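# Four arms carry a loaded container onto the pallet

## Task

Bring the container entirely onto the pallet with its load still inside. Hold it level for the whole move and never let anything drop freely by more than a few centimetres. Finish by releasing it and moving the arms away, because a result that stays in place only while a robot holds it does not count. Arm bases in metres, with heading in degrees counter-clockwise from +x: arm1 at x=-0.34 y=+0.72 z=+1.03 heading -69; arm2 at x=+0.01 y=-0.47 z=+1.07 heading +106; arm3 at x=+0.67 y=-0.59 z=+0.66 heading +123; arm4 at x=+0.67 y=+0.75 z=+0.63 heading -97.

## Robot and tools

Robots: four identical i2rt Big YAM arms, named arm1, arm2, arm3 and arm4. Each has six revolute joints, a two-finger gripper and a wrist camera. With joints 1 and 6 at zero and the hand level and pointing forward, the wrist camera rides on top of the hand and looks toward the fingertips. One more camera, cam_high, is fixed in the room. The hand reaches roughly 1.0 m from the joint1 axis. The arms act independently, so if one stalls the others keep going.

Frame: a single shared scene frame with its origin on the floor and +z pointing up. The base positions and headings in the task are given in that frame. "hand" is the point midway between the fingertips. Its z axis runs along the fingers and its y axis is the direction the fingers open and close. No output line prints a hand pose.

execute_actions(actions, cameras): actions is a list holding exactly one action, or an empty list to just read state and images. The action is an object keyed by arm name. Each arm takes an object "joints" that maps joint names to absolute targets; these are not offsets. Joints you leave out, or arms you leave out, may keep pushing toward older targets. Names, units, ranges and done-tolerances:
- joint1_rad: -2.879 to 2.879, ±0.045. Base yaw. Positive is counter-clockwise seen from above; 0 points the arm along its base heading.
- joint2_rad: 0 to 3.141, ±0.14. Shoulder. 0 means the upper arm lies roughly level, pointing backward; increasing lifts it up and over toward the front.
- joint3_rad: 0 to 3.019, ±0.09. Elbow. 0 folds the forearm against the upper arm; increasing unfolds it.
- joint4_rad: -1.692 to 1.57, ±0.055. Hand pitch; positive tips the fingers up.
- joint5_rad: -1.57 to 1.57, ±0.03. Sideways hand swing; positive goes to the arm's right.
- joint6_rad: -2.094 to 2.094, ±0.035. Hand roll; positive is clockwise when viewed from behind the hand.
- gripper_m: 0 to 0.093 metres, ±0.003. This is the gap between the fingertips. Each finger pad pushes with roughly 50 to 62 N, and some grippers manage less.
All motions in an action begin together but can finish at different moments. Because joints move at different speeds, the hand may sweep a wide path between postures. An action lasts at most 15 s. An unknown key or an out-of-range value causes the whole call to be rejected, and then nothing moves. cameras is a list chosen from arm1_cam_wrist, arm2_cam_wrist, arm3_cam_wrist, arm4_cam_wrist, cam_high or "all". If it is omitted, null or ["all"], every camera is returned; [] returns none. The "pictures" line gives the order of the images, which are taken at the end of the call.

wait(seconds): 0 to 10. Nothing new is commanded while the simulation runs on. It returns the same state and images as an empty action.

zoom_image(camera, region): gives an enlarged view of the most recent full image from that camera. region is [x0, y0, x1, y1] in pixels, measured from the top-left corner, and can be no larger than 504 by 504.

read_manual(section): returns only the URDF licence text ("licences"). It does not move anything.

finished_scene(scene): ends the current scene, numbered 1 or 2, after your last command has been held. It cannot be undone, and its result reports whether the task succeeded.

Reading results: joint_positions gives the actual joint values. joint_status gives how each commanded motion ended:
- off_target: the joint stopped short and may still be pushing.
- contact_stop: the joint gave up its target and holds where it came to rest.
- time_out: the joint ran out of time. It may keep pushing toward its target, or toward a clamped one no farther than 0.375, 0.375, 0.113, 0.225, 0.075 and 0.3 rad (joints 1 to 6) from where it stands. Such a joint appears under on_its_own and may resume by itself once the path clears. To stop the push, command the joint to its reported position. A joint that is carrying a load will sag.
- "joint command not followed", usually with a "cause:" line, with not_followed per joint: a self- or arm-to-arm clearance check has blocked those targets. The arm can retry them on later actions, and any gripper command still executes. That check can react too late, and it ignores fingers, gripper housings and wrist cameras.
on_its_own lists joints this call did not command; "held at" shows the target the joint is holding, not its position. A very small change from the current position may produce no motion. If a call reports a stop, the remaining execute_actions, wait and finished_scene calls in that same reply are skipped.

Motor heat: carrying a load warms the motors, and this continues while you think. A MOTOR HOT line appears at 85 °C. At 100 °C an OVER-TEMPERATURE FAULT releases that arm and its gripper, so the arm drops. Its joint_status then shows limit_stop_at_motor_heat, which says nothing about contact; resend the targets. The arms do not stop on contact. They keep pressing and can press hard, which overheats motors over time.

While you are composing a reply, the robots hold their last command. A faulted arm stays wherever the fault left it.

Things to avoid: clamping two robots hard against each other ends the run and fails the task, and a hard collision can do the same. No state line reports contact between robots. Contact through a held object does not count. Keep the container level and keep its load inside it. Do not let anything fall more than a few centimetres, slam down, or end up on the floor or outside the work area. Loose objects may occasionally get a brief push from outside. Once the container rests on the pallet, open the grippers and move the arms clear before calling finished_scene.

Each tool is called after "Request:" as a command line: name --argument value for each argument, lists and objects as JSON in quotes; but a table of rows of numbers goes row by row, as --pt "numbers of a row", without its own name.

## Session

Request:
execute_actions --actions '[]'

Scene clock: 0.00 s.
Motor temperatures (°C, as the motors report them): arm1=[25 27 28 25 25 28] | arm2=[26 25 27 25 27 26] | arm3=[27 27 26 27 26 26] | arm4=[24 26 28 26 26 25]
arm1.joint_positions: joint1_rad=-0.450 joint2_rad=+0.606 joint3_rad=+1.427 joint4_rad=-1.292 joint5_rad=+0.108 joint6_rad=-0.105 gripper_m=+0.095
arm1.joint_status: not commanded
arm1.hand: x=-0.3796 y=+0.4930 z=+1.5965 quat_wxyz=(-0.297, -0.616, -0.589, +0.431) (m; scene frame)
arm2.joint_positions: joint1_rad=+0.106 joint2_rad=+0.610 joint3_rad=+1.474 joint4_rad=-1.194 joint5_rad=-0.265 joint6_rad=-0.487 gripper_m=+0.094
arm2.joint_status: not commanded
arm2.hand: x=-0.1088 y=-0.2844 z=+1.6934 quat_wxyz=(-0.360, +0.780, -0.200, -0.470) (m; scene frame)
arm3.joint_positions: joint1_rad=-0.554 joint2_rad=+0.614 joint3_rad=+1.310 joint4_rad=-1.221 joint5_rad=-0.163 joint6_rad=+0.369 gripper_m=+0.095
arm3.joint_status: not commanded
arm3.hand: x=+0.6390 y=-0.3311 z=+1.1859 quat_wxyz=(-0.218, +0.529, -0.684, -0.453) (m; scene frame)
arm4.joint_positions: joint1_rad=-0.445 joint2_rad=+0.455 joint3_rad=+1.451 joint4_rad=-1.504 joint5_rad=-0.244 joint6_rad=+0.406 gripper_m=+0.095
arm4.joint_status: not commanded
arm4.hand: x=+0.6405 y=+0.6176 z=+1.1903 quat_wxyz=(-0.401, -0.801, -0.311, +0.317) (m; scene frame)
pictures: arm1_cam_wrist, arm2_cam_wrist, arm3_cam_wrist, arm4_cam_wrist, cam_high
Images, in order (width x height): arm1_cam_wrist 504x504, arm2_cam_wrist 504x504, arm3_cam_wrist 504x504, arm4_cam_wrist 504x504, cam_high 504x504.

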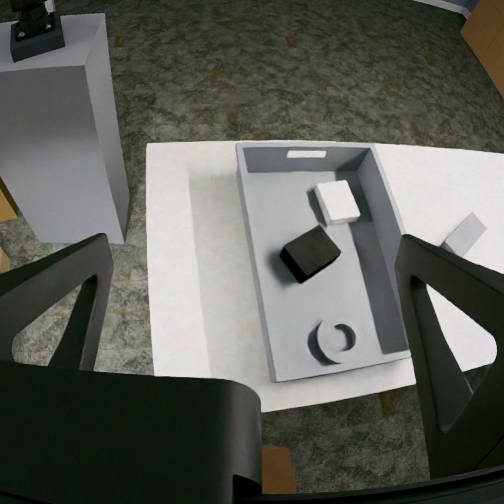

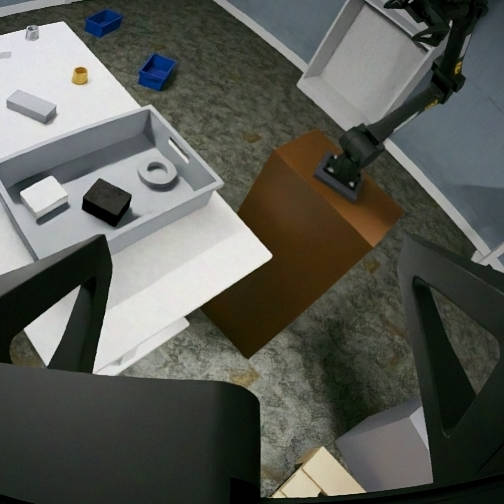

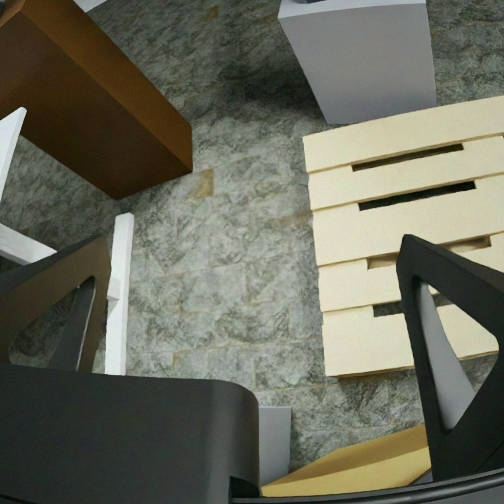

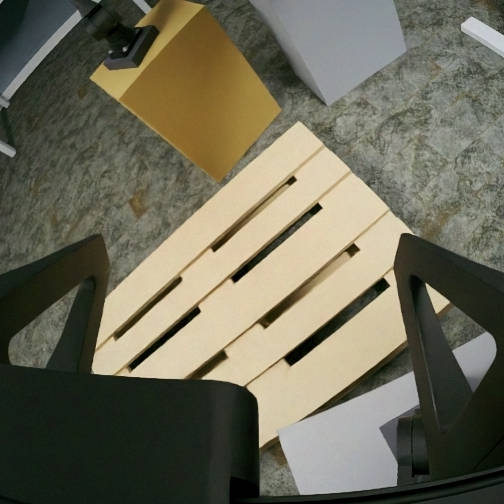

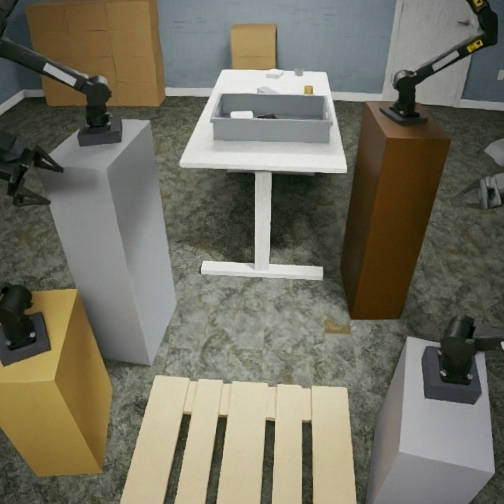

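Request:
execute_actions --actions '[{"arm1":{"joints":{"joint1_rad":-0.6,"joint2_rad":1.229,"joint3_rad":1.115,"joint4_rad":-1.2,"joint5_rad":0,"joint6_rad":0}},"arm2":{"joints":{"joint1_rad":0.8,"joint2_rad":1.4,"joint3_rad":1.5,"joint4_rad":-1.4,"joint5_rad":0,"joint6_rad":0}}}]' --cameras '["arm1_cam_wrist","arm2_cam_wrist","cam_high"]'

Scene clock: 12.83 s.
Motor temperatures (°C, as the motors report them): arm1=[25 27 29 25 25 28] | arm2=[26 25 29 25 27 26] | arm3=[27 27 28 27 26 26] | arm4=[24 27 30 26 26 25]
arm1.joint_positions: joint1_rad=-0.597 joint2_rad=+1.235 joint3_rad=+1.097 joint4_rad=-1.205 joint5_rad=+0.004 joint6_rad=-0.010 gripper_m=+0.095
arm1.joint_status: all done
arm1.hand: x=-0.4330 y=+0.3341 z=+1.2447 quat_wxyz=(-0.069, -0.776, -0.621, +0.091) (m; scene frame)
arm2.joint_positions: joint1_rad=+0.806 joint2_rad=+1.402 joint3_rad=+1.483 joint4_rad=-1.391 joint5_rad=-0.004 joint6_rad=-0.009 gripper_m=+0.094
arm2.joint_status: all done
arm2.hand: x=-0.3995 y=-0.2539 z=+1.3881 quat_wxyz=(-0.036, +0.963, -0.232, -0.131) (m; scene frame)
arm3.joint_positions: joint1_rad=-0.554 joint2_rad=+0.614 joint3_rad=+1.310 joint4_rad=-1.221 joint5_rad=-0.162 joint6_rad=+0.369 gripper_m=+0.095
arm3.joint_status: not commanded
arm3.hand: x=+0.6391 y=-0.3311 z=+1.1859 quat_wxyz=(-0.218, +0.529, -0.684, -0.453) (m; scene frame)
arm4.joint_positions: joint1_rad=-0.445 joint2_rad=+0.455 joint3_rad=+1.451 joint4_rad=-1.504 joint5_rad=-0.244 joint6_rad=+0.406 gripper_m=+0.095
arm4.joint_status: not commanded
arm4.hand: x=+0.6405 y=+0.6176 z=+1.1903 quat_wxyz=(-0.401, -0.801, -0.311, +0.317) (m; scene frame)
pictures: arm1_cam_wrist, arm2_cam_wrist, cam_high
Images, in order (width x height): arm1_cam_wrist 504x504, arm2_cam_wrist 504x504, cam_high 504x504.

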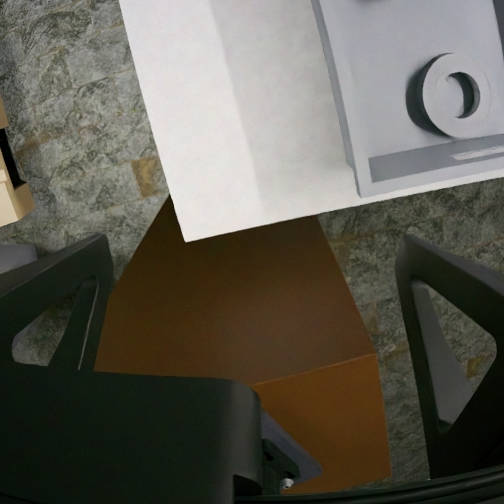

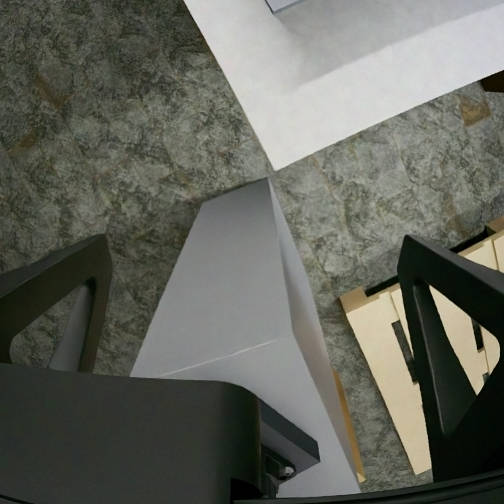

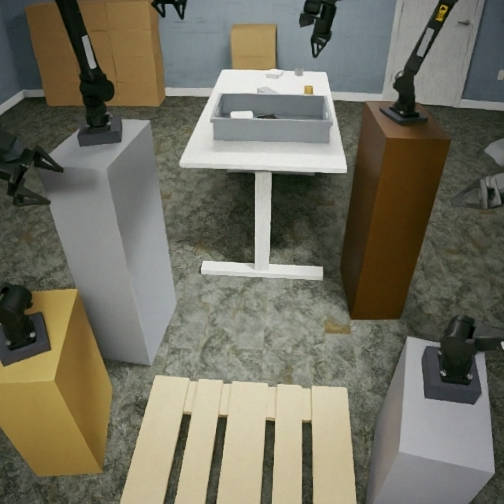

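Request:
execute_actions --actions '[{"arm1":{"joints":{"joint1_rad":-1.09,"joint2_rad":1.752,"joint3_rad":1.135,"joint4_rad":-0.947,"joint6_rad":0.846}},"arm2":{"joints":{"joint1_rad":0.875,"joint2_rad":2.263,"joint3_rad":1.865,"joint4_rad":-1.162,"joint6_rad":-0.42}}}]' --cameras '["arm1_cam_wrist","arm2_cam_wrist","cam_high"]'

Scene clock: 16.90 s.
Motor temperatures (°C, as the motors report them): arm1=[25 27 29 25 25 28] | arm2=[26 26 29 25 27 26] | arm3=[27 27 29 27 26 26] | arm4=[24 27 30 26 26 25]
arm1.joint_positions: joint1_rad=-1.095 joint2_rad=+1.758 joint3_rad=+1.115 joint4_rad=-0.953 joint5_rad=+0.000 joint6_rad=+0.836 gripper_m=+0.095
arm1.joint_status: all done
arm1.hand: x=-0.6472 y=+0.3764 z=+1.0414 quat_wxyz=(+0.009, -1.000, -0.004, -0.008) (m; scene frame)
arm2.joint_positions: joint1_rad=+0.875 joint2_rad=+2.251 joint3_rad=+1.845 joint4_rad=-1.161 joint5_rad=-0.003 joint6_rad=-0.411 gripper_m=+0.094
arm2.joint_status: all done
arm2.hand: x=-0.5942 y=-0.1994 z=+1.0668 quat_wxyz=(-0.007, +1.000, -0.001, -0.005) (m; scene frame)
arm3.joint_positions: joint1_rad=-0.554 joint2_rad=+0.614 joint3_rad=+1.310 joint4_rad=-1.221 joint5_rad=-0.162 joint6_rad=+0.369 gripper_m=+0.095
arm3.joint_status: not commanded
arm3.hand: x=+0.6391 y=-0.3311 z=+1.1859 quat_wxyz=(-0.218, +0.529, -0.684, -0.453) (m; scene frame)
arm4.joint_positions: joint1_rad=-0.445 joint2_rad=+0.455 joint3_rad=+1.451 joint4_rad=-1.504 joint5_rad=-0.244 joint6_rad=+0.406 gripper_m=+0.095
arm4.joint_status: not commanded
arm4.hand: x=+0.6405 y=+0.6176 z=+1.1903 quat_wxyz=(-0.401, -0.801, -0.311, +0.317) (m; scene frame)
pictures: arm1_cam_wrist, arm2_cam_wrist, cam_high
Images, in order (width x height): arm1_cam_wrist 504x504, arm2_cam_wrist 504x504, cam_high 504x504.

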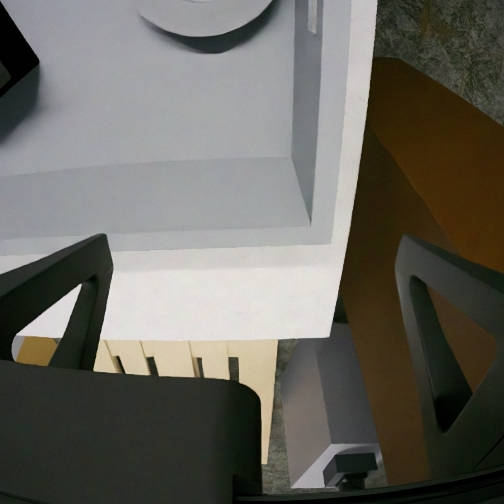

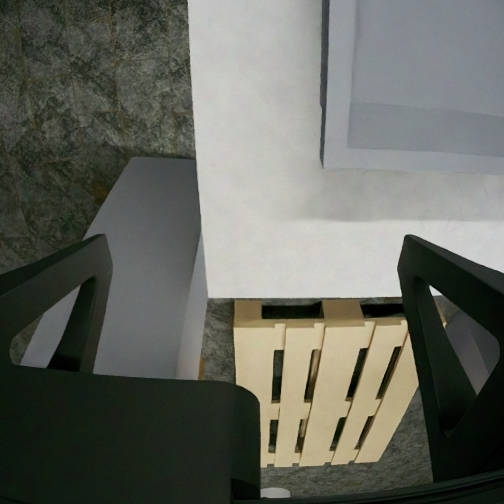

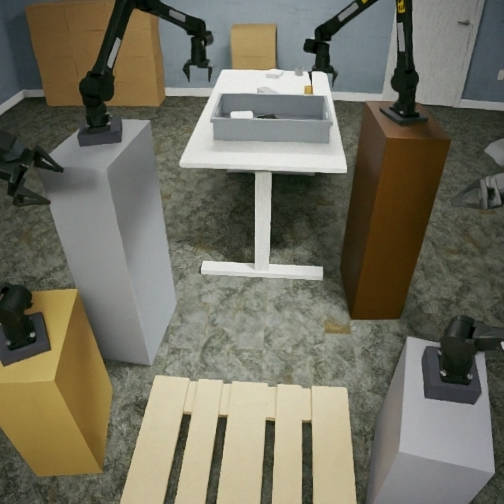

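Request:
execute_actions --actions '[{"arm1":{"joints":{"joint1_rad":-1.21,"joint2_rad":1.803,"joint3_rad":1.055,"joint4_rad":-0.805,"joint6_rad":0.73}},"arm2":{"joints":{"joint1_rad":0.834,"joint2_rad":2.6,"joint3_rad":2.32,"joint4_rad":-1.282,"joint6_rad":-0.465}}}]' --cameras '["arm1_cam_wrist","arm2_cam_wrist","cam_high"]'

Scene clock: 20.20 s.
Motor temperatures (°C, as the motors report them): arm1=[25 27 29 25 25 28] | arm2=[26 26 30 25 27 26] | arm3=[27 27 29 27 26 26] | arm4=[24 27 30 26 26 25]
arm1.joint_positions: joint1_rad=-1.216 joint2_rad=+1.793 joint3_rad=+1.057 joint4_rad=-0.814 joint5_rad=+0.000 joint6_rad=+0.740 gripper_m=+0.095
arm1.joint_status: all done
arm1.hand: x=-0.6870 y=+0.4155 z=+1.0088 quat_wxyz=(-0.007, -1.000, +0.010, +0.008) (m; scene frame)
arm2.joint_positions: joint1_rad=+0.836 joint2_rad=+2.600 joint3_rad=+2.278 joint4_rad=-1.275 joint5_rad=-0.003 joint6_rad=-0.456 gripper_m=+0.094
arm2.joint_status: all done
arm2.hand: x=-0.6493 y=-0.1434 z=+0.9834 quat_wxyz=(+0.000, +1.000, +0.002, +0.008) (m; scene frame)
arm3.joint_positions: joint1_rad=-0.554 joint2_rad=+0.614 joint3_rad=+1.310 joint4_rad=-1.221 joint5_rad=-0.162 joint6_rad=+0.369 gripper_m=+0.095
arm3.joint_status: not commanded
arm3.hand: x=+0.6391 y=-0.3311 z=+1.1859 quat_wxyz=(-0.218, +0.529, -0.684, -0.453) (m; scene frame)
arm4.joint_positions: joint1_rad=-0.445 joint2_rad=+0.455 joint3_rad=+1.451 joint4_rad=-1.504 joint5_rad=-0.244 joint6_rad=+0.406 gripper_m=+0.095
arm4.joint_status: not commanded
arm4.hand: x=+0.6405 y=+0.6176 z=+1.1903 quat_wxyz=(-0.401, -0.801, -0.311, +0.317) (m; scene frame)
pictures: arm1_cam_wrist, arm2_cam_wrist, cam_high
Images, in order (width x height): arm1_cam_wrist 504x504, arm2_cam_wrist 504x504, cam_high 504x504.

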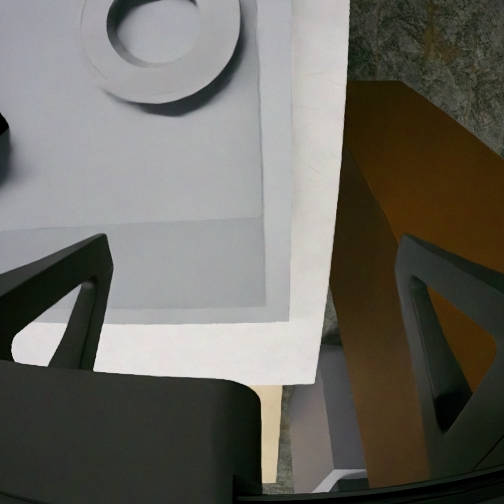

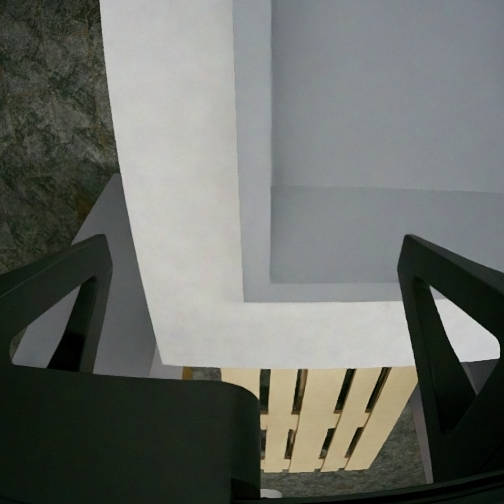

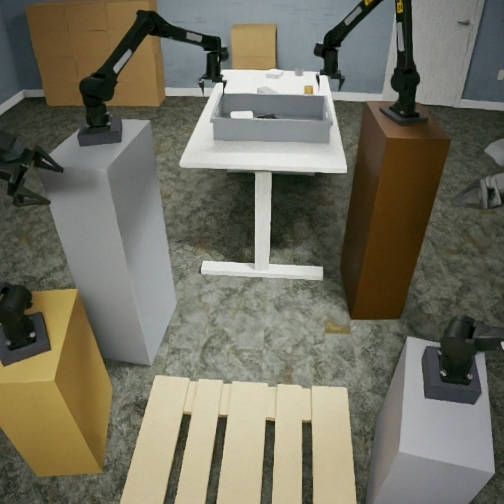

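Request:
execute_actions --actions '[{"arm1":{"joints":{"joint1_rad":-1.3,"joint2_rad":2.33,"joint3_rad":2.02,"joint4_rad":-1.226,"joint6_rad":-0.94}},"arm2":{"joints":{"joint1_rad":0.815,"joint2_rad":2.619,"joint3_rad":2.13,"joint4_rad":-1.068,"joint6_rad":-0.475}}}]' --cameras '["arm1_cam_wrist","arm2_cam_wrist","cam_high"]'

Scene clock: 26.57 s.
Motor temperatures (°C, as the motors report them): arm1=[25 27 30 25 25 28] | arm2=[26 27 30 25 27 26] | arm3=[27 27 29 27 26 26] | arm4=[24 27 30 26 26 25]
arm1.joint_positions: joint1_rad=-1.308 joint2_rad=+2.309 joint3_rad=+1.993 joint4_rad=-1.218 joint5_rad=+0.000 joint6_rad=-0.929 gripper_m=+0.095
arm1.joint_status: all done
arm1.hand: x=-0.9068 y=+0.3074 z=+1.0264 quat_wxyz=(+0.003, -0.711, -0.703, +0.018) (m; scene frame)
arm2.joint_positions: joint1_rad=+0.825 joint2_rad=+2.604 joint3_rad=+2.131 joint4_rad=-1.077 joint5_rad=-0.003 joint6_rad=-0.467 gripper_m=+0.094
arm2.joint_status: all done
arm2.hand: x=-0.6367 y=-0.1396 z=+0.9290 quat_wxyz=(-0.011, +1.000, +0.002, -0.013) (m; scene frame)
arm3.joint_positions: joint1_rad=-0.554 joint2_rad=+0.614 joint3_rad=+1.310 joint4_rad=-1.221 joint5_rad=-0.162 joint6_rad=+0.369 gripper_m=+0.095
arm3.joint_status: not commanded
arm3.hand: x=+0.6391 y=-0.3311 z=+1.1859 quat_wxyz=(-0.218, +0.529, -0.684, -0.453) (m; scene frame)
arm4.joint_positions: joint1_rad=-0.445 joint2_rad=+0.455 joint3_rad=+1.451 joint4_rad=-1.504 joint5_rad=-0.244 joint6_rad=+0.406 gripper_m=+0.095
arm4.joint_status: not commanded
arm4.hand: x=+0.6405 y=+0.6176 z=+1.1903 quat_wxyz=(-0.401, -0.801, -0.311, +0.317) (m; scene frame)
pictures: arm1_cam_wrist, arm2_cam_wrist, cam_high
Images, in order (width x height): arm1_cam_wrist 504x504, arm2_cam_wrist 504x504, cam_high 504x504.

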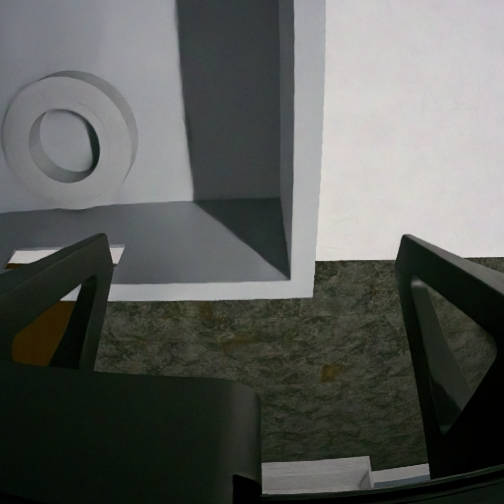

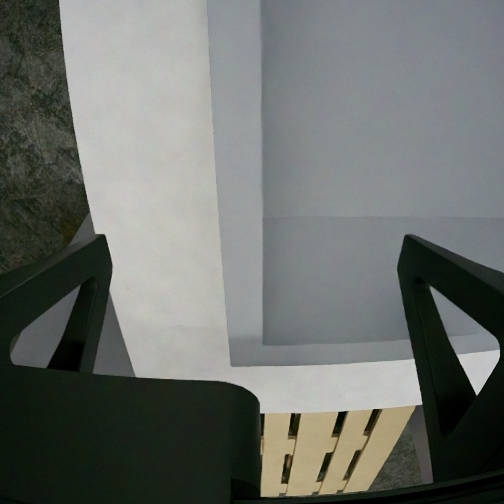

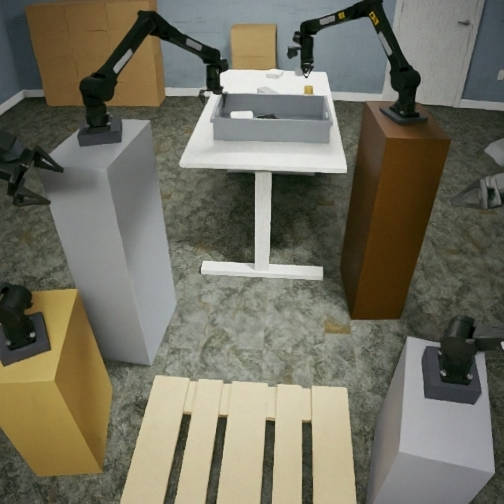

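Request:
execute_actions --actions '[{"arm1":{"joints":{"joint1_rad":-1.34,"joint2_rad":2.615,"joint3_rad":2.165,"joint4_rad":-1.1,"joint6_rad":-0.985}},"arm2":{"joints":{"joint2_rad":2.7,"joint3_rad":2.18,"joint4_rad":-1.035}}}]' --cameras '["arm1_cam_wrist","arm2_cam_wrist"]'

Scene clock: 29.23 s.
Motor temperatures (°C, as the motors report them): arm1=[25 28 30 25 25 28] | arm2=[26 27 30 25 27 26] | arm3=[27 27 29 27 26 26] | arm4=[24 27 30 26 26 25]
arm1.joint_positions: joint1_rad=-1.341 joint2_rad=+2.615 joint3_rad=+2.147 joint4_rad=-1.102 joint5_rad=+0.000 joint6_rad=-0.975 gripper_m=+0.095
arm1.joint_status: all done
arm1.hand: x=-0.9412 y=+0.3121 z=+0.8700 quat_wxyz=(+0.000, -0.707, -0.707, +0.000) (m; scene frame)
arm2.joint_positions: joint1_rad=+0.825 joint2_rad=+2.682 joint3_rad=+2.146 joint4_rad=-1.042 joint5_rad=-0.003 joint6_rad=-0.467 gripper_m=+0.094
arm2.joint_status: all done
arm2.hand: x=-0.6292 y=-0.1428 z=+0.8794 quat_wxyz=(-0.004, +1.000, +0.001, +0.000) (m; scene frame)
arm3.joint_positions: joint1_rad=-0.554 joint2_rad=+0.614 joint3_rad=+1.310 joint4_rad=-1.221 joint5_rad=-0.162 joint6_rad=+0.369 gripper_m=+0.095
arm3.joint_status: not commanded
arm3.hand: x=+0.6391 y=-0.3311 z=+1.1859 quat_wxyz=(-0.218, +0.529, -0.684, -0.453) (m; scene frame)
arm4.joint_positions: joint1_rad=-0.445 joint2_rad=+0.455 joint3_rad=+1.451 joint4_rad=-1.504 joint5_rad=-0.244 joint6_rad=+0.406 gripper_m=+0.095
arm4.joint_status: not commanded
arm4.hand: x=+0.6405 y=+0.6176 z=+1.1903 quat_wxyz=(-0.401, -0.801, -0.311, +0.317) (m; scene frame)
pictures: arm1_cam_wrist, arm2_cam_wrist
Images, in order (width x height): arm1_cam_wrist 504x504, arm2_cam_wrist 504x504.

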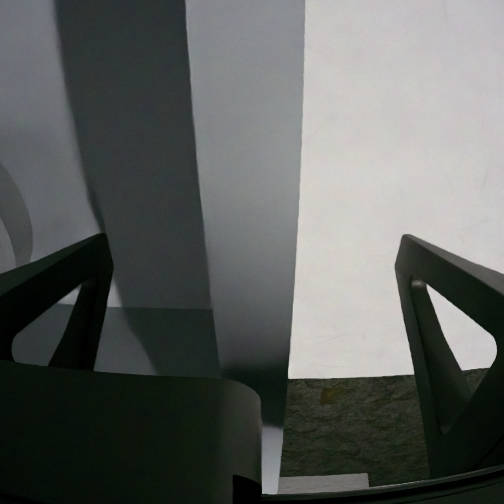

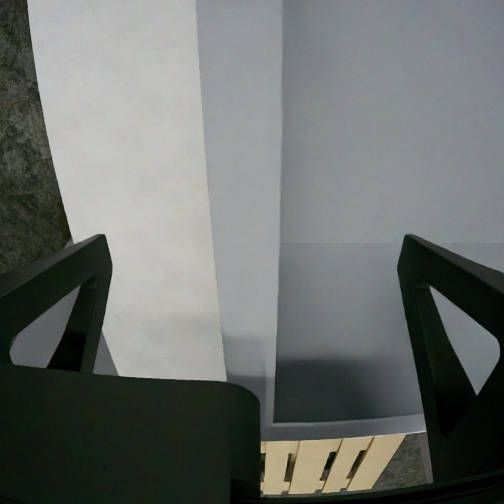

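Request:
execute_actions --actions '[{"arm1":{"joints":{"gripper_m":0}},"arm2":{"joints":{"gripper_m":0}}}]' --cameras '[]'

Request:
execute_actions --actions '[{"arm1":{"joints":{"joint2_rad":2.56,"joint3_rad":2.17,"joint4_rad":-1.145}},"arm2":{"joints":{"joint2_rad":2.605,"joint3_rad":2.14,"joint4_rad":-1.07}}}]' --cameras '["cam_high"]'

Scene clock: 32.63 s.
Motor temperatures (°C, as the motors report them): arm1=[25 28 30 25 25 28] | arm2=[26 28 30 25 27 26] | arm3=[27 27 30 27 26 26] | arm4=[24 27 31 26 26 25]
arm1.joint_positions: joint1_rad=-1.341 joint2_rad=+2.615 joint3_rad=+2.147 joint4_rad=-1.103 joint5_rad=-0.001 joint6_rad=-0.990 gripper_m=+0.015
arm1.joint_status: gripper_m off_target (ended at +0.015, target +0.000)
arm1.hand: x=-0.9410 y=+0.3123 z=+0.8700 quat_wxyz=(-0.001, -0.702, -0.713, +0.000) (m; scene frame)
arm2.joint_positions: joint1_rad=+0.826 joint2_rad=+2.682 joint3_rad=+2.146 joint4_rad=-1.042 joint5_rad=-0.006 joint6_rad=-0.474 gripper_m=+0.015
arm2.joint_status: gripper_m off_target (ended at +0.015, target +0.000)
arm2.hand: x=-0.6297 y=-0.1440 z=+0.8793 quat_wxyz=(-0.003, +1.000, +0.006, -0.001) (m; scene frame)
arm3.joint_positions: joint1_rad=-0.554 joint2_rad=+0.614 joint3_rad=+1.310 joint4_rad=-1.221 joint5_rad=-0.162 joint6_rad=+0.369 gripper_m=+0.095
arm3.joint_status: not commanded
arm3.hand: x=+0.6391 y=-0.3311 z=+1.1859 quat_wxyz=(-0.218, +0.529, -0.684, -0.453) (m; scene frame)
arm4.joint_positions: joint1_rad=-0.445 joint2_rad=+0.455 joint3_rad=+1.451 joint4_rad=-1.504 joint5_rad=-0.244 joint6_rad=+0.406 gripper_m=+0.095
arm4.joint_status: not commanded
arm4.hand: x=+0.6405 y=+0.6176 z=+1.1903 quat_wxyz=(-0.401, -0.801, -0.311, +0.317) (m; scene frame)
pictures: none
No camera images: the call's "cameras" was empty. Leave "cameras" out to get every camera's image.

Scene clock: 33.30 s.
Motor temperatures (°C, as the motors report them): arm1=[25 28 30 25 25 28] | arm2=[26 28 30 25 27 26] | arm3=[27 27 30 27 26 26] | arm4=[24 27 31 26 26 25]
arm1.joint_positions: joint1_rad=-1.341 joint2_rad=+2.613 joint3_rad=+2.147 joint4_rad=-1.121 joint5_rad=-0.006 joint6_rad=-0.991 gripper_m=+0.015
arm1.joint_status: all done
arm1.hand: x=-0.9369 y=+0.3134 z=+0.8714 quat_wxyz=(-0.004, -0.701, -0.713, -0.008) (m; scene frame)
arm2.joint_positions: joint1_rad=+0.825 joint2_rad=+2.676 joint3_rad=+2.138 joint4_rad=-1.046 joint5_rad=-0.003 joint6_rad=-0.476 gripper_m=+0.015
arm2.joint_status: all done
arm2.hand: x=-0.6265 y=-0.1438 z=+0.8807 quat_wxyz=(-0.003, +1.000, +0.006, +0.003) (m; scene frame)
arm3.joint_positions: joint1_rad=-0.554 joint2_rad=+0.614 joint3_rad=+1.310 joint4_rad=-1.221 joint5_rad=-0.162 joint6_rad=+0.369 gripper_m=+0.095
arm3.joint_status: not commanded
arm3.hand: x=+0.6391 y=-0.3311 z=+1.1859 quat_wxyz=(-0.218, +0.529, -0.684, -0.453) (m; scene frame)
arm4.joint_positions: joint1_rad=-0.445 joint2_rad=+0.455 joint3_rad=+1.451 joint4_rad=-1.504 joint5_rad=-0.244 joint6_rad=+0.406 gripper_m=+0.095
arm4.joint_status: not commanded
arm4.hand: x=+0.6405 y=+0.6176 z=+1.1903 quat_wxyz=(-0.401, -0.801, -0.311, +0.317) (m; scene frame)
pictures: cam_high
Images, in order (width x height): cam_high 504x504.

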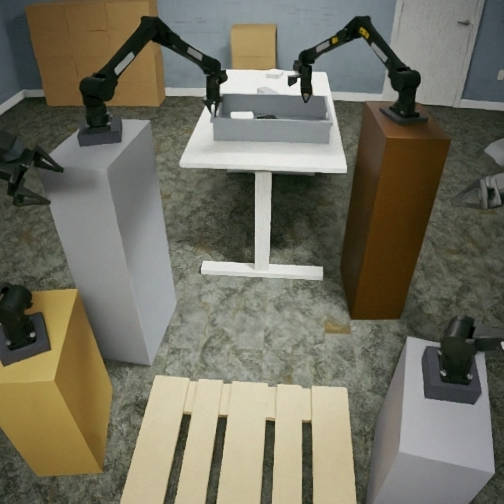

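Request:
execute_actions --actions '[{"arm1":{"joints":{"joint1_rad":-1.253,"joint2_rad":2.29,"joint3_rad":1.77,"joint4_rad":-0.925,"joint6_rad":-0.9}},"arm2":{"joints":{"joint1_rad":0.753,"joint2_rad":2.33,"joint3_rad":1.72,"joint4_rad":-0.832,"joint6_rad":-0.555}}}]' --cameras '["cam_high"]'

Scene clock: 36.00 s.
Motor temperatures (°C, as the motors report them): arm1=[25 29 30 25 25 28] | arm2=[26 28 30 25 27 26] | arm3=[27 27 30 27 26 26] | arm4=[24 27 31 26 26 25]
arm1.joint_positions: joint1_rad=-1.257 joint2_rad=+2.367 joint3_rad=+1.742 joint4_rad=-0.909 joint5_rad=-0.006 joint6_rad=-0.912 gripper_m=+0.015
arm1.joint_status: all done
arm1.hand: x=-0.8532 y=+0.3041 z=+0.9034 quat_wxyz=(-0.001, -0.699, -0.715, +0.018) (m; scene frame)
arm2.joint_positions: joint1_rad=+0.763 joint2_rad=+2.404 joint3_rad=+1.692 joint4_rad=-0.852 joint5_rad=-0.030 joint6_rad=-0.545 gripper_m=+0.015
arm2.joint_status: all done
arm2.hand: x=-0.5416 y=-0.1482 z=+0.9216 quat_wxyz=(+0.004, +1.000, +0.010, -0.014) (m; scene frame)
arm3.joint_positions: joint1_rad=-0.554 joint2_rad=+0.614 joint3_rad=+1.310 joint4_rad=-1.221 joint5_rad=-0.162 joint6_rad=+0.369 gripper_m=+0.095
arm3.joint_status: not commanded
arm3.hand: x=+0.6391 y=-0.3311 z=+1.1859 quat_wxyz=(-0.218, +0.529, -0.684, -0.453) (m; scene frame)
arm4.joint_positions: joint1_rad=-0.445 joint2_rad=+0.455 joint3_rad=+1.451 joint4_rad=-1.504 joint5_rad=-0.244 joint6_rad=+0.406 gripper_m=+0.095
arm4.joint_status: not commanded
arm4.hand: x=+0.6405 y=+0.6176 z=+1.1903 quat_wxyz=(-0.401, -0.801, -0.311, +0.317) (m; scene frame)
pictures: cam_high
Images, in order (width x height): cam_high 504x504.

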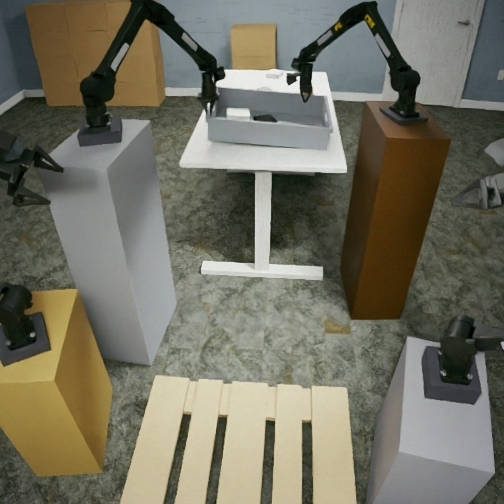

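Request:
execute_actions --actions '[{"arm1":{"joints":{"joint1_rad":-1.138,"joint2_rad":2.15,"joint3_rad":1.45,"joint4_rad":-0.81,"joint6_rad":-0.78}},"arm2":{"joints":{"joint1_rad":0.65,"joint2_rad":2.2,"joint3_rad":1.37,"joint4_rad":-0.65,"joint5_rad":0.04,"joint6_rad":-0.655}}}]' --cameras '[]'

Request:
execute_actions --actions '[{"arm1":{"joints":{"joint1_rad":-0.997,"joint2_rad":2.047,"joint3_rad":1.22,"joint4_rad":-0.69,"joint6_rad":-0.64}},"arm2":{"joints":{"joint1_rad":0.524,"joint2_rad":2.097,"joint3_rad":1.11,"joint4_rad":-0.5,"joint6_rad":-0.78}}}]' --cameras '["cam_high"]'

Scene clock: 38.93 s.
Motor temperatures (°C, as the motors report them): arm1=[25 29 30 25 25 28] | arm2=[26 28 30 25 27 26] | arm3=[27 27 30 27 26 26] | arm4=[24 27 31 26 26 25]
arm1.joint_positions: joint1_rad=-1.133 joint2_rad=+2.226 joint3_rad=+1.413 joint4_rad=-0.784 joint5_rad=-0.005 joint6_rad=-0.791 gripper_m=+0.015
arm1.joint_status: all done
arm1.hand: x=-0.7313 y=+0.3131 z=+0.8924 quat_wxyz=(-0.003, -0.699, -0.715, -0.013) (m; scene frame)
arm2.joint_positions: joint1_rad=+0.649 joint2_rad=+2.273 joint3_rad=+1.343 joint4_rad=-0.660 joint5_rad=+0.018 joint6_rad=-0.655 gripper_m=+0.015
arm2.joint_status: all done
arm2.hand: x=-0.4193 y=-0.1381 z=+0.9051 quat_wxyz=(-0.009, +1.000, +0.008, +0.010) (m; scene frame)
arm3.joint_positions: joint1_rad=-0.554 joint2_rad=+0.614 joint3_rad=+1.310 joint4_rad=-1.221 joint5_rad=-0.162 joint6_rad=+0.369 gripper_m=+0.095
arm3.joint_status: not commanded
arm3.hand: x=+0.6391 y=-0.3311 z=+1.1859 quat_wxyz=(-0.218, +0.529, -0.684, -0.453) (m; scene frame)
arm4.joint_positions: joint1_rad=-0.445 joint2_rad=+0.455 joint3_rad=+1.451 joint4_rad=-1.504 joint5_rad=-0.244 joint6_rad=+0.406 gripper_m=+0.095
arm4.joint_status: not commanded
arm4.hand: x=+0.6405 y=+0.6176 z=+1.1903 quat_wxyz=(-0.401, -0.801, -0.311, +0.317) (m; scene frame)
pictures: none
No camera images: the call's "cameras" was empty. Leave "cameras" out to get every camera's image.

Scene clock: 40.10 s.
Motor temperatures (°C, as the motors report them): arm1=[25 29 30 25 25 28] | arm2=[26 28 30 25 27 26] | arm3=[27 27 30 27 26 26] | arm4=[24 27 31 26 26 25]
arm1.joint_positions: joint1_rad=-0.987 joint2_rad=+2.113 joint3_rad=+1.188 joint4_rad=-0.666 joint5_rad=-0.002 joint6_rad=-0.647 gripper_m=+0.015
arm1.joint_status: all done
arm1.hand: x=-0.6323 y=+0.3117 z=+0.8950 quat_wxyz=(+0.000, -0.698, -0.716, -0.011) (m; scene frame)
arm2.joint_positions: joint1_rad=+0.519 joint2_rad=+2.155 joint3_rad=+1.083 joint4_rad=-0.515 joint5_rad=+0.016 joint6_rad=-0.785 gripper_m=+0.015
arm2.joint_status: all done
arm2.hand: x=-0.3192 y=-0.1374 z=+0.9087 quat_wxyz=(-0.008, +1.000, +0.008, +0.008) (m; scene frame)
arm3.joint_positions: joint1_rad=-0.554 joint2_rad=+0.614 joint3_rad=+1.310 joint4_rad=-1.221 joint5_rad=-0.162 joint6_rad=+0.369 gripper_m=+0.095
arm3.joint_status: not commanded
arm3.hand: x=+0.6391 y=-0.3311 z=+1.1859 quat_wxyz=(-0.218, +0.529, -0.684, -0.453) (m; scene frame)
arm4.joint_positions: joint1_rad=-0.445 joint2_rad=+0.455 joint3_rad=+1.451 joint4_rad=-1.504 joint5_rad=-0.244 joint6_rad=+0.406 gripper_m=+0.095
arm4.joint_status: not commanded
arm4.hand: x=+0.6405 y=+0.6176 z=+1.1903 quat_wxyz=(-0.401, -0.801, -0.311, +0.317) (m; scene frame)
pictures: cam_high
Images, in order (width x height): cam_high 504x504.

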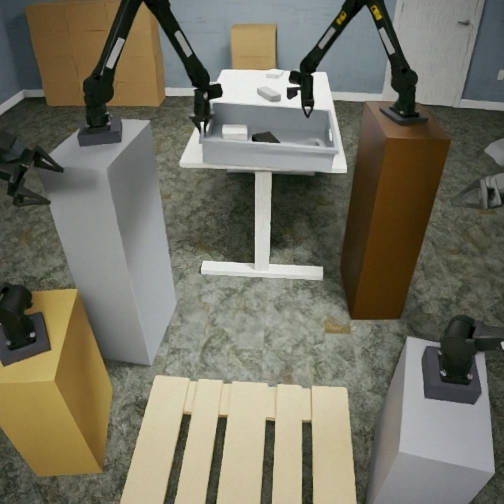

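Request:
execute_actions --actions '[{"arm1":{"joints":{"joint1_rad":-0.825,"joint2_rad":2.07,"joint3_rad":1.04,"joint4_rad":-0.51,"joint6_rad":-0.465}},"arm2":{"joints":{"joint1_rad":0.358,"joint2_rad":2.13,"joint3_rad":0.91,"joint4_rad":-0.31,"joint5_rad":0,"joint6_rad":-0.95}}}]' --cameras '[]'

Request:
execute_actions --actions '[{"arm1":{"joints":{"gripper_m":0.093}},"arm2":{"joints":{"gripper_m":0.05,"joint2_rad":2.165}}}]' --cameras '[]'

Request:
execute_actions --actions '[{"arm1":{"joints":{"joint2_rad":1.8,"joint4_rad":-0.8}}}]' --cameras '["cam_high"]'

Scene clock: 47.57 s.
Motor temperatures (°C, as the motors report them): arm1=[25 29 30 25 25 28] | arm2=[26 28 29 25 27 26] | arm3=[27 27 30 27 26 26] | arm4=[24 27 31 26 26 25]
arm1.joint_positions: joint1_rad=-0.805 joint2_rad=+2.099 joint3_rad=+1.023 joint4_rad=-0.520 joint5_rad=-0.007 joint6_rad=-0.457 gripper_m=+0.015
arm1.joint_status: all done
arm1.hand: x=-0.5303 y=+0.3139 z=+0.8677 quat_wxyz=(+0.001, -0.700, -0.714, -0.013) (m; scene frame)
arm2.joint_positions: joint1_rad=+0.348 joint2_rad=+2.155 joint3_rad=+0.895 joint4_rad=-0.322 joint5_rad=+0.017 joint6_rad=-0.956 gripper_m=+0.015
arm2.joint_status: all done
arm2.hand: x=-0.2209 y=-0.1375 z=+0.8798 quat_wxyz=(-0.008, +1.000, +0.008, +0.007) (m; scene frame)
arm3.joint_positions: joint1_rad=-0.554 joint2_rad=+0.614 joint3_rad=+1.310 joint4_rad=-1.221 joint5_rad=-0.162 joint6_rad=+0.369 gripper_m=+0.095
arm3.joint_status: not commanded
arm3.hand: x=+0.6391 y=-0.3311 z=+1.1859 quat_wxyz=(-0.218, +0.529, -0.684, -0.453) (m; scene frame)
arm4.joint_positions: joint1_rad=-0.445 joint2_rad=+0.455 joint3_rad=+1.451 joint4_rad=-1.504 joint5_rad=-0.244 joint6_rad=+0.406 gripper_m=+0.095
arm4.joint_status: not commanded
arm4.hand: x=+0.6405 y=+0.6176 z=+1.1903 quat_wxyz=(-0.401, -0.801, -0.311, +0.317) (m; scene frame)
pictures: none
No camera images: the call's "cameras" was empty. Leave "cameras" out to get every camera's image.

Scene clock: 48.27 s.
Motor temperatures (°C, as the motors report them): arm1=[25 29 30 25 25 28] | arm2=[26 28 29 25 27 26] | arm3=[27 27 30 27 26 26] | arm4=[24 27 31 26 26 25]
arm1.joint_positions: joint1_rad=-0.820 joint2_rad=+2.072 joint3_rad=+1.023 joint4_rad=-0.518 joint5_rad=-0.004 joint6_rad=-0.457 gripper_m=+0.093
arm1.joint_status: all done
arm1.hand: x=-0.5404 y=+0.3097 z=+0.8791 quat_wxyz=(-0.003, -0.706, -0.708, +0.001) (m; scene frame)
arm2.joint_positions: joint1_rad=+0.348 joint2_rad=+2.156 joint3_rad=+0.896 joint4_rad=-0.319 joint5_rad=+0.005 joint6_rad=-0.955 gripper_m=+0.050
arm2.joint_status: all done
arm2.hand: x=-0.2228 y=-0.1384 z=+0.8792 quat_wxyz=(-0.005, +1.000, +0.008, +0.002) (m; scene frame)
arm3.joint_positions: joint1_rad=-0.554 joint2_rad=+0.614 joint3_rad=+1.310 joint4_rad=-1.221 joint5_rad=-0.162 joint6_rad=+0.369 gripper_m=+0.095
arm3.joint_status: not commanded
arm3.hand: x=+0.6391 y=-0.3311 z=+1.1859 quat_wxyz=(-0.218, +0.529, -0.684, -0.453) (m; scene frame)
arm4.joint_positions: joint1_rad=-0.445 joint2_rad=+0.455 joint3_rad=+1.451 joint4_rad=-1.504 joint5_rad=-0.244 joint6_rad=+0.406 gripper_m=+0.095
arm4.joint_status: not commanded
arm4.hand: x=+0.6405 y=+0.6176 z=+1.1903 quat_wxyz=(-0.401, -0.801, -0.311, +0.317) (m; scene frame)
pictures: none
No camera images: the call's "cameras" was empty. Leave "cameras" out to get every camera's image.

Scene clock: 49.47 s.
Motor temperatures (°C, as the motors report them): arm1=[25 29 30 25 25 28] | arm2=[26 28 29 25 27 26] | arm3=[27 27 30 27 26 26] | arm4=[24 27 31 26 26 25]
arm1.joint_positions: joint1_rad=-0.820 joint2_rad=+1.782 joint3_rad=+1.023 joint4_rad=-0.792 joint5_rad=-0.004 joint6_rad=-0.457 gripper_m=+0.093
arm1.joint_status: all done
arm1.hand: x=-0.5382 y=+0.3142 z=+1.0042 quat_wxyz=(-0.005, -0.706, -0.708, +0.009) (m; scene frame)
arm2.joint_positions: joint1_rad=+0.348 joint2_rad=+2.156 joint3_rad=+0.896 joint4_rad=-0.319 joint5_rad=+0.005 joint6_rad=-0.955 gripper_m=+0.050
arm2.joint_status: not commanded
arm2.hand: x=-0.2228 y=-0.1384 z=+0.8792 quat_wxyz=(-0.005, +1.000, +0.008, +0.002) (m; scene frame)
arm3.joint_positions: joint1_rad=-0.554 joint2_rad=+0.614 joint3_rad=+1.310 joint4_rad=-1.221 joint5_rad=-0.162 joint6_rad=+0.369 gripper_m=+0.095
arm3.joint_status: not commanded
arm3.hand: x=+0.6391 y=-0.3311 z=+1.1859 quat_wxyz=(-0.218, +0.529, -0.684, -0.453) (m; scene frame)
arm4.joint_positions: joint1_rad=-0.445 joint2_rad=+0.455 joint3_rad=+1.451 joint4_rad=-1.504 joint5_rad=-0.244 joint6_rad=+0.406 gripper_m=+0.095
arm4.joint_status: not commanded
arm4.hand: x=+0.6405 y=+0.6176 z=+1.1903 quat_wxyz=(-0.401, -0.801, -0.311, +0.317) (m; scene frame)
pictures: cam_high
Images, in order (width x height): cam_high 504x504.

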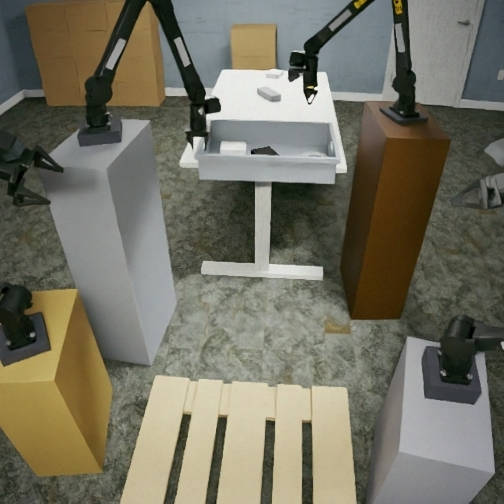

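Request:
execute_actions --actions '[{"arm1":{"joints":{"joint1_rad":-0.697,"joint2_rad":1.505,"joint3_rad":0.63,"joint4_rad":-0.688,"joint6_rad":-1.91}}}]' --cameras '["arm1_cam_wrist"]'

Request:
execute_actions --actions '[{"arm1":{"joints":{"joint2_rad":1.919,"joint3_rad":0.6,"joint4_rad":-0.248}}}]' --cameras '["arm1_cam_wrist"]'

Scene clock: 52.80 s.
Motor temperatures (°C, as the motors report them): arm1=[25 29 30 25 25 28] | arm2=[26 28 29 25 27 26] | arm3=[27 27 30 27 26 26] | arm4=[24 27 31 26 26 25]
arm1.joint_positions: joint1_rad=-0.690 joint2_rad=+1.494 joint3_rad=+0.627 joint4_rad=-0.695 joint5_rad=-0.002 joint6_rad=-1.899 gripper_m=+0.093
arm1.joint_status: all done
arm1.hand: x=-0.4400 y=+0.4250 z=+1.0022 quat_wxyz=(+0.000, +0.003, -1.000, +0.004) (m; scene frame)
arm2.joint_positions: joint1_rad=+0.348 joint2_rad=+2.156 joint3_rad=+0.896 joint4_rad=-0.319 joint5_rad=+0.005 joint6_rad=-0.955 gripper_m=+0.050
arm2.joint_status: not commanded
arm2.hand: x=-0.2228 y=-0.1384 z=+0.8792 quat_wxyz=(-0.005, +1.000, +0.008, +0.002) (m; scene frame)
arm3.joint_positions: joint1_rad=-0.554 joint2_rad=+0.614 joint3_rad=+1.310 joint4_rad=-1.221 joint5_rad=-0.162 joint6_rad=+0.369 gripper_m=+0.095
arm3.joint_status: not commanded
arm3.hand: x=+0.6391 y=-0.3311 z=+1.1859 quat_wxyz=(-0.218, +0.529, -0.684, -0.453) (m; scene frame)
arm4.joint_positions: joint1_rad=-0.445 joint2_rad=+0.455 joint3_rad=+1.451 joint4_rad=-1.504 joint5_rad=-0.244 joint6_rad=+0.406 gripper_m=+0.095
arm4.joint_status: not commanded
arm4.hand: x=+0.6405 y=+0.6176 z=+1.1903 quat_wxyz=(-0.401, -0.801, -0.311, +0.317) (m; scene frame)
pictures: arm1_cam_wrist
Images, in order (width x height): arm1_cam_wrist 504x504.

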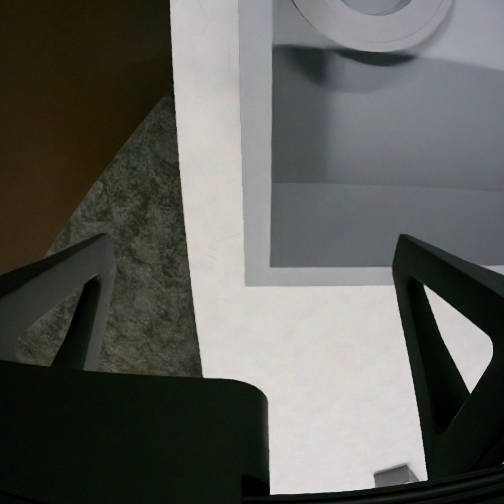

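Scene clock: 53.97 s.
Motor temperatures (°C, as the motors report them): arm1=[25 29 30 25 25 28] | arm2=[26 28 29 25 27 26] | arm3=[27 27 30 27 26 26] | arm4=[24 27 31 26 26 25]
arm1.joint_positions: joint1_rad=-0.690 joint2_rad=+1.915 joint3_rad=+0.602 joint4_rad=-0.257 joint5_rad=-0.002 joint6_rad=-1.900 gripper_m=+0.093
arm1.joint_status: all done
arm1.hand: x=-0.4404 y=+0.4237 z=+0.8751 quat_wxyz=(-0.001, +0.003, -1.000, +0.001) (m; scene frame)
arm2.joint_positions: joint1_rad=+0.348 joint2_rad=+2.156 joint3_rad=+0.896 joint4_rad=-0.319 joint5_rad=+0.005 joint6_rad=-0.955 gripper_m=+0.050
arm2.joint_status: not commanded
arm2.hand: x=-0.2228 y=-0.1384 z=+0.8792 quat_wxyz=(-0.005, +1.000, +0.008, +0.002) (m; scene frame)
arm3.joint_positions: joint1_rad=-0.554 joint2_rad=+0.614 joint3_rad=+1.310 joint4_rad=-1.221 joint5_rad=-0.162 joint6_rad=+0.369 gripper_m=+0.095
arm3.joint_status: not commanded
arm3.hand: x=+0.6391 y=-0.3311 z=+1.1859 quat_wxyz=(-0.218, +0.529, -0.684, -0.453) (m; scene frame)
arm4.joint_positions: joint1_rad=-0.445 joint2_rad=+0.455 joint3_rad=+1.451 joint4_rad=-1.504 joint5_rad=-0.244 joint6_rad=+0.406 gripper_m=+0.095
arm4.joint_status: not commanded
arm4.hand: x=+0.6405 y=+0.6176 z=+1.1903 quat_wxyz=(-0.401, -0.801, -0.311, +0.317) (m; scene frame)
pictures: arm1_cam_wrist
Images, in order (width x height): arm1_cam_wrist 504x504.

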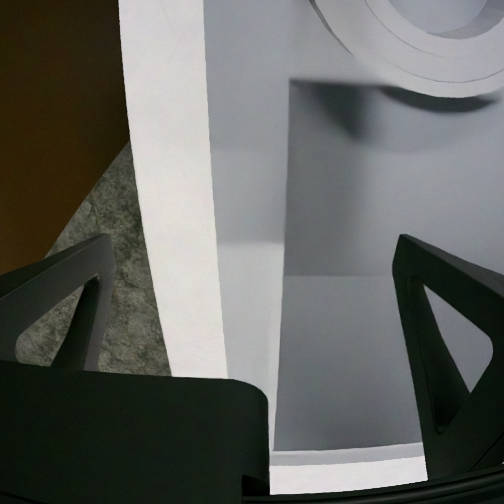

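Request:
execute_actions --actions '[{"arm1":{"joints":{"gripper_m":0}},"arm2":{"joints":{"gripper_m":0}}}]' --cameras '[]'

Request:
execute_actions --actions '[{"arm1":{"joints":{"joint2_rad":1.755,"joint3_rad":0.62,"joint4_rad":-0.375}},"arm2":{"joints":{"joint2_rad":2.005,"joint3_rad":0.9,"joint4_rad":-0.4}}}]' --cameras '["cam_high"]'

Request:
execute_actions --actions '[{"arm1":{"joints":{"joint1_rad":-0.372,"joint2_rad":1.735,"joint3_rad":0.57,"joint4_rad":-0.345,"joint6_rad":-1.575}},"arm2":{"joints":{"joint1_rad":0.115,"joint2_rad":1.96,"joint3_rad":0.76,"joint4_rad":-0.3,"joint6_rad":-1.2}}}]' --cameras '["cam_high"]'

Scene clock: 56.03 s.
Motor temperatures (°C, as the motors report them): arm1=[25 29 29 25 25 28] | arm2=[26 28 29 25 27 26] | arm3=[27 27 30 27 26 26] | arm4=[24 27 31 26 26 25]
arm1.joint_positions: joint1_rad=-0.690 joint2_rad=+1.915 joint3_rad=+0.600 joint4_rad=-0.255 joint5_rad=-0.001 joint6_rad=-1.908 gripper_m=+0.016
arm1.joint_status: gripper_m off_target (ended at +0.016, target +0.000)
arm1.hand: x=-0.4404 y=+0.4243 z=+0.8749 quat_wxyz=(+0.000, +0.007, -1.000, +0.001) (m; scene frame)
arm2.joint_positions: joint1_rad=+0.348 joint2_rad=+2.156 joint3_rad=+0.896 joint4_rad=-0.320 joint5_rad=+0.002 joint6_rad=-0.955 gripper_m=+0.015
arm2.joint_status: gripper_m off_target (ended at +0.015, target +0.000)
arm2.hand: x=-0.2232 y=-0.1389 z=+0.8792 quat_wxyz=(-0.004, +1.000, +0.008, +0.001) (m; scene frame)
arm3.joint_positions: joint1_rad=-0.554 joint2_rad=+0.614 joint3_rad=+1.310 joint4_rad=-1.221 joint5_rad=-0.162 joint6_rad=+0.369 gripper_m=+0.095
arm3.joint_status: not commanded
arm3.hand: x=+0.6391 y=-0.3311 z=+1.1859 quat_wxyz=(-0.218, +0.529, -0.684, -0.453) (m; scene frame)
arm4.joint_positions: joint1_rad=-0.445 joint2_rad=+0.455 joint3_rad=+1.451 joint4_rad=-1.504 joint5_rad=-0.244 joint6_rad=+0.406 gripper_m=+0.095
arm4.joint_status: not commanded
arm4.hand: x=+0.6405 y=+0.6176 z=+1.1903 quat_wxyz=(-0.401, -0.801, -0.311, +0.317) (m; scene frame)
pictures: none
No camera images: the call's "cameras" was empty. Leave "cameras" out to get every camera's image.

Scene clock: 56.97 s.
Motor temperatures (°C, as the motors report them): arm1=[25 29 29 25 25 28] | arm2=[26 28 29 25 27 26] | arm3=[27 27 30 27 26 26] | arm4=[24 27 31 26 26 25]
arm1.joint_positions: joint1_rad=-0.694 joint2_rad=+1.800 joint3_rad=+0.600 joint4_rad=-0.364 joint5_rad=+0.003 joint6_rad=-1.914 gripper_m=+0.016
arm1.joint_status: all done
arm1.hand: x=-0.4436 y=+0.4213 z=+0.9082 quat_wxyz=(+0.002, +0.008, -1.000, +0.003) (m; scene frame)
arm2.joint_positions: joint1_rad=+0.352 joint2_rad=+2.057 joint3_rad=+0.880 joint4_rad=-0.404 joint5_rad=-0.004 joint6_rad=-0.955 gripper_m=+0.015
arm2.joint_status: all done
arm2.hand: x=-0.2255 y=-0.1400 z=+0.9152 quat_wxyz=(-0.002, +1.000, +0.009, -0.001) (m; scene frame)
arm3.joint_positions: joint1_rad=-0.554 joint2_rad=+0.614 joint3_rad=+1.310 joint4_rad=-1.221 joint5_rad=-0.162 joint6_rad=+0.369 gripper_m=+0.095
arm3.joint_status: not commanded
arm3.hand: x=+0.6391 y=-0.3311 z=+1.1859 quat_wxyz=(-0.218, +0.529, -0.684, -0.453) (m; scene frame)
arm4.joint_positions: joint1_rad=-0.445 joint2_rad=+0.455 joint3_rad=+1.451 joint4_rad=-1.504 joint5_rad=-0.244 joint6_rad=+0.406 gripper_m=+0.095
arm4.joint_status: not commanded
arm4.hand: x=+0.6405 y=+0.6176 z=+1.1903 quat_wxyz=(-0.401, -0.801, -0.311, +0.317) (m; scene frame)
pictures: cam_high
Images, in order (width x height): cam_high 504x504.

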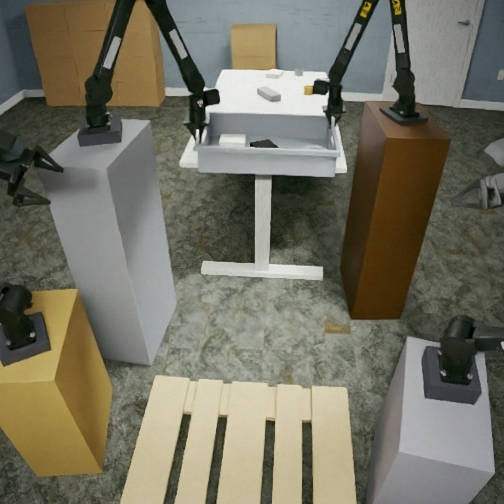

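Scene clock: 58.07 s.
Motor temperatures (°C, as the motors report them): arm1=[25 28 29 25 25 28] | arm2=[26 28 29 25 27 26] | arm3=[27 27 30 27 26 26] | arm4=[24 27 31 26 26 25]
arm1.joint_positions: joint1_rad=-0.365 joint2_rad=+1.782 joint3_rad=+0.549 joint4_rad=-0.336 joint5_rad=+0.003 joint6_rad=-1.592 gripper_m=+0.016
arm1.joint_status: all done
arm1.hand: x=-0.3420 y=+0.4239 z=+0.9066 quat_wxyz=(+0.001, +0.011, -1.000, +0.001) (m; scene frame)
arm2.joint_positions: joint1_rad=+0.105 joint2_rad=+2.017 joint3_rad=+0.742 joint4_rad=-0.310 joint5_rad=-0.002 joint6_rad=-1.207 gripper_m=+0.015
arm2.joint_status: all done
arm2.hand: x=-0.1205 y=-0.1360 z=+0.9114 quat_wxyz=(-0.001, +1.000, +0.012, -0.001) (m; scene frame)
arm3.joint_positions: joint1_rad=-0.554 joint2_rad=+0.614 joint3_rad=+1.310 joint4_rad=-1.221 joint5_rad=-0.163 joint6_rad=+0.369 gripper_m=+0.095
arm3.joint_status: not commanded
arm3.hand: x=+0.6390 y=-0.3311 z=+1.1859 quat_wxyz=(-0.218, +0.529, -0.684, -0.453) (m; scene frame)
arm4.joint_positions: joint1_rad=-0.445 joint2_rad=+0.455 joint3_rad=+1.451 joint4_rad=-1.504 joint5_rad=-0.244 joint6_rad=+0.406 gripper_m=+0.095
arm4.joint_status: not commanded
arm4.hand: x=+0.6405 y=+0.6176 z=+1.1903 quat_wxyz=(-0.401, -0.801, -0.311, +0.317) (m; scene frame)
pictures: cam_high
Images, in order (width x height): cam_high 504x504.

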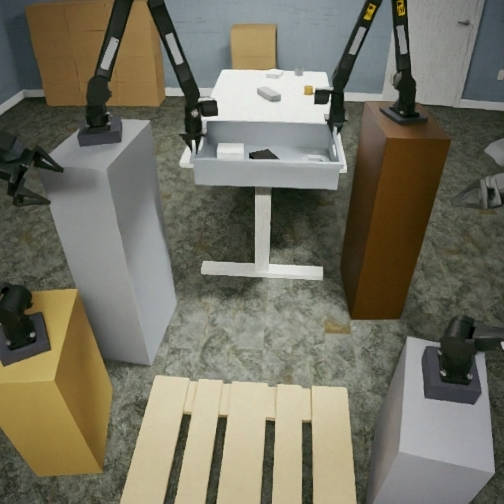

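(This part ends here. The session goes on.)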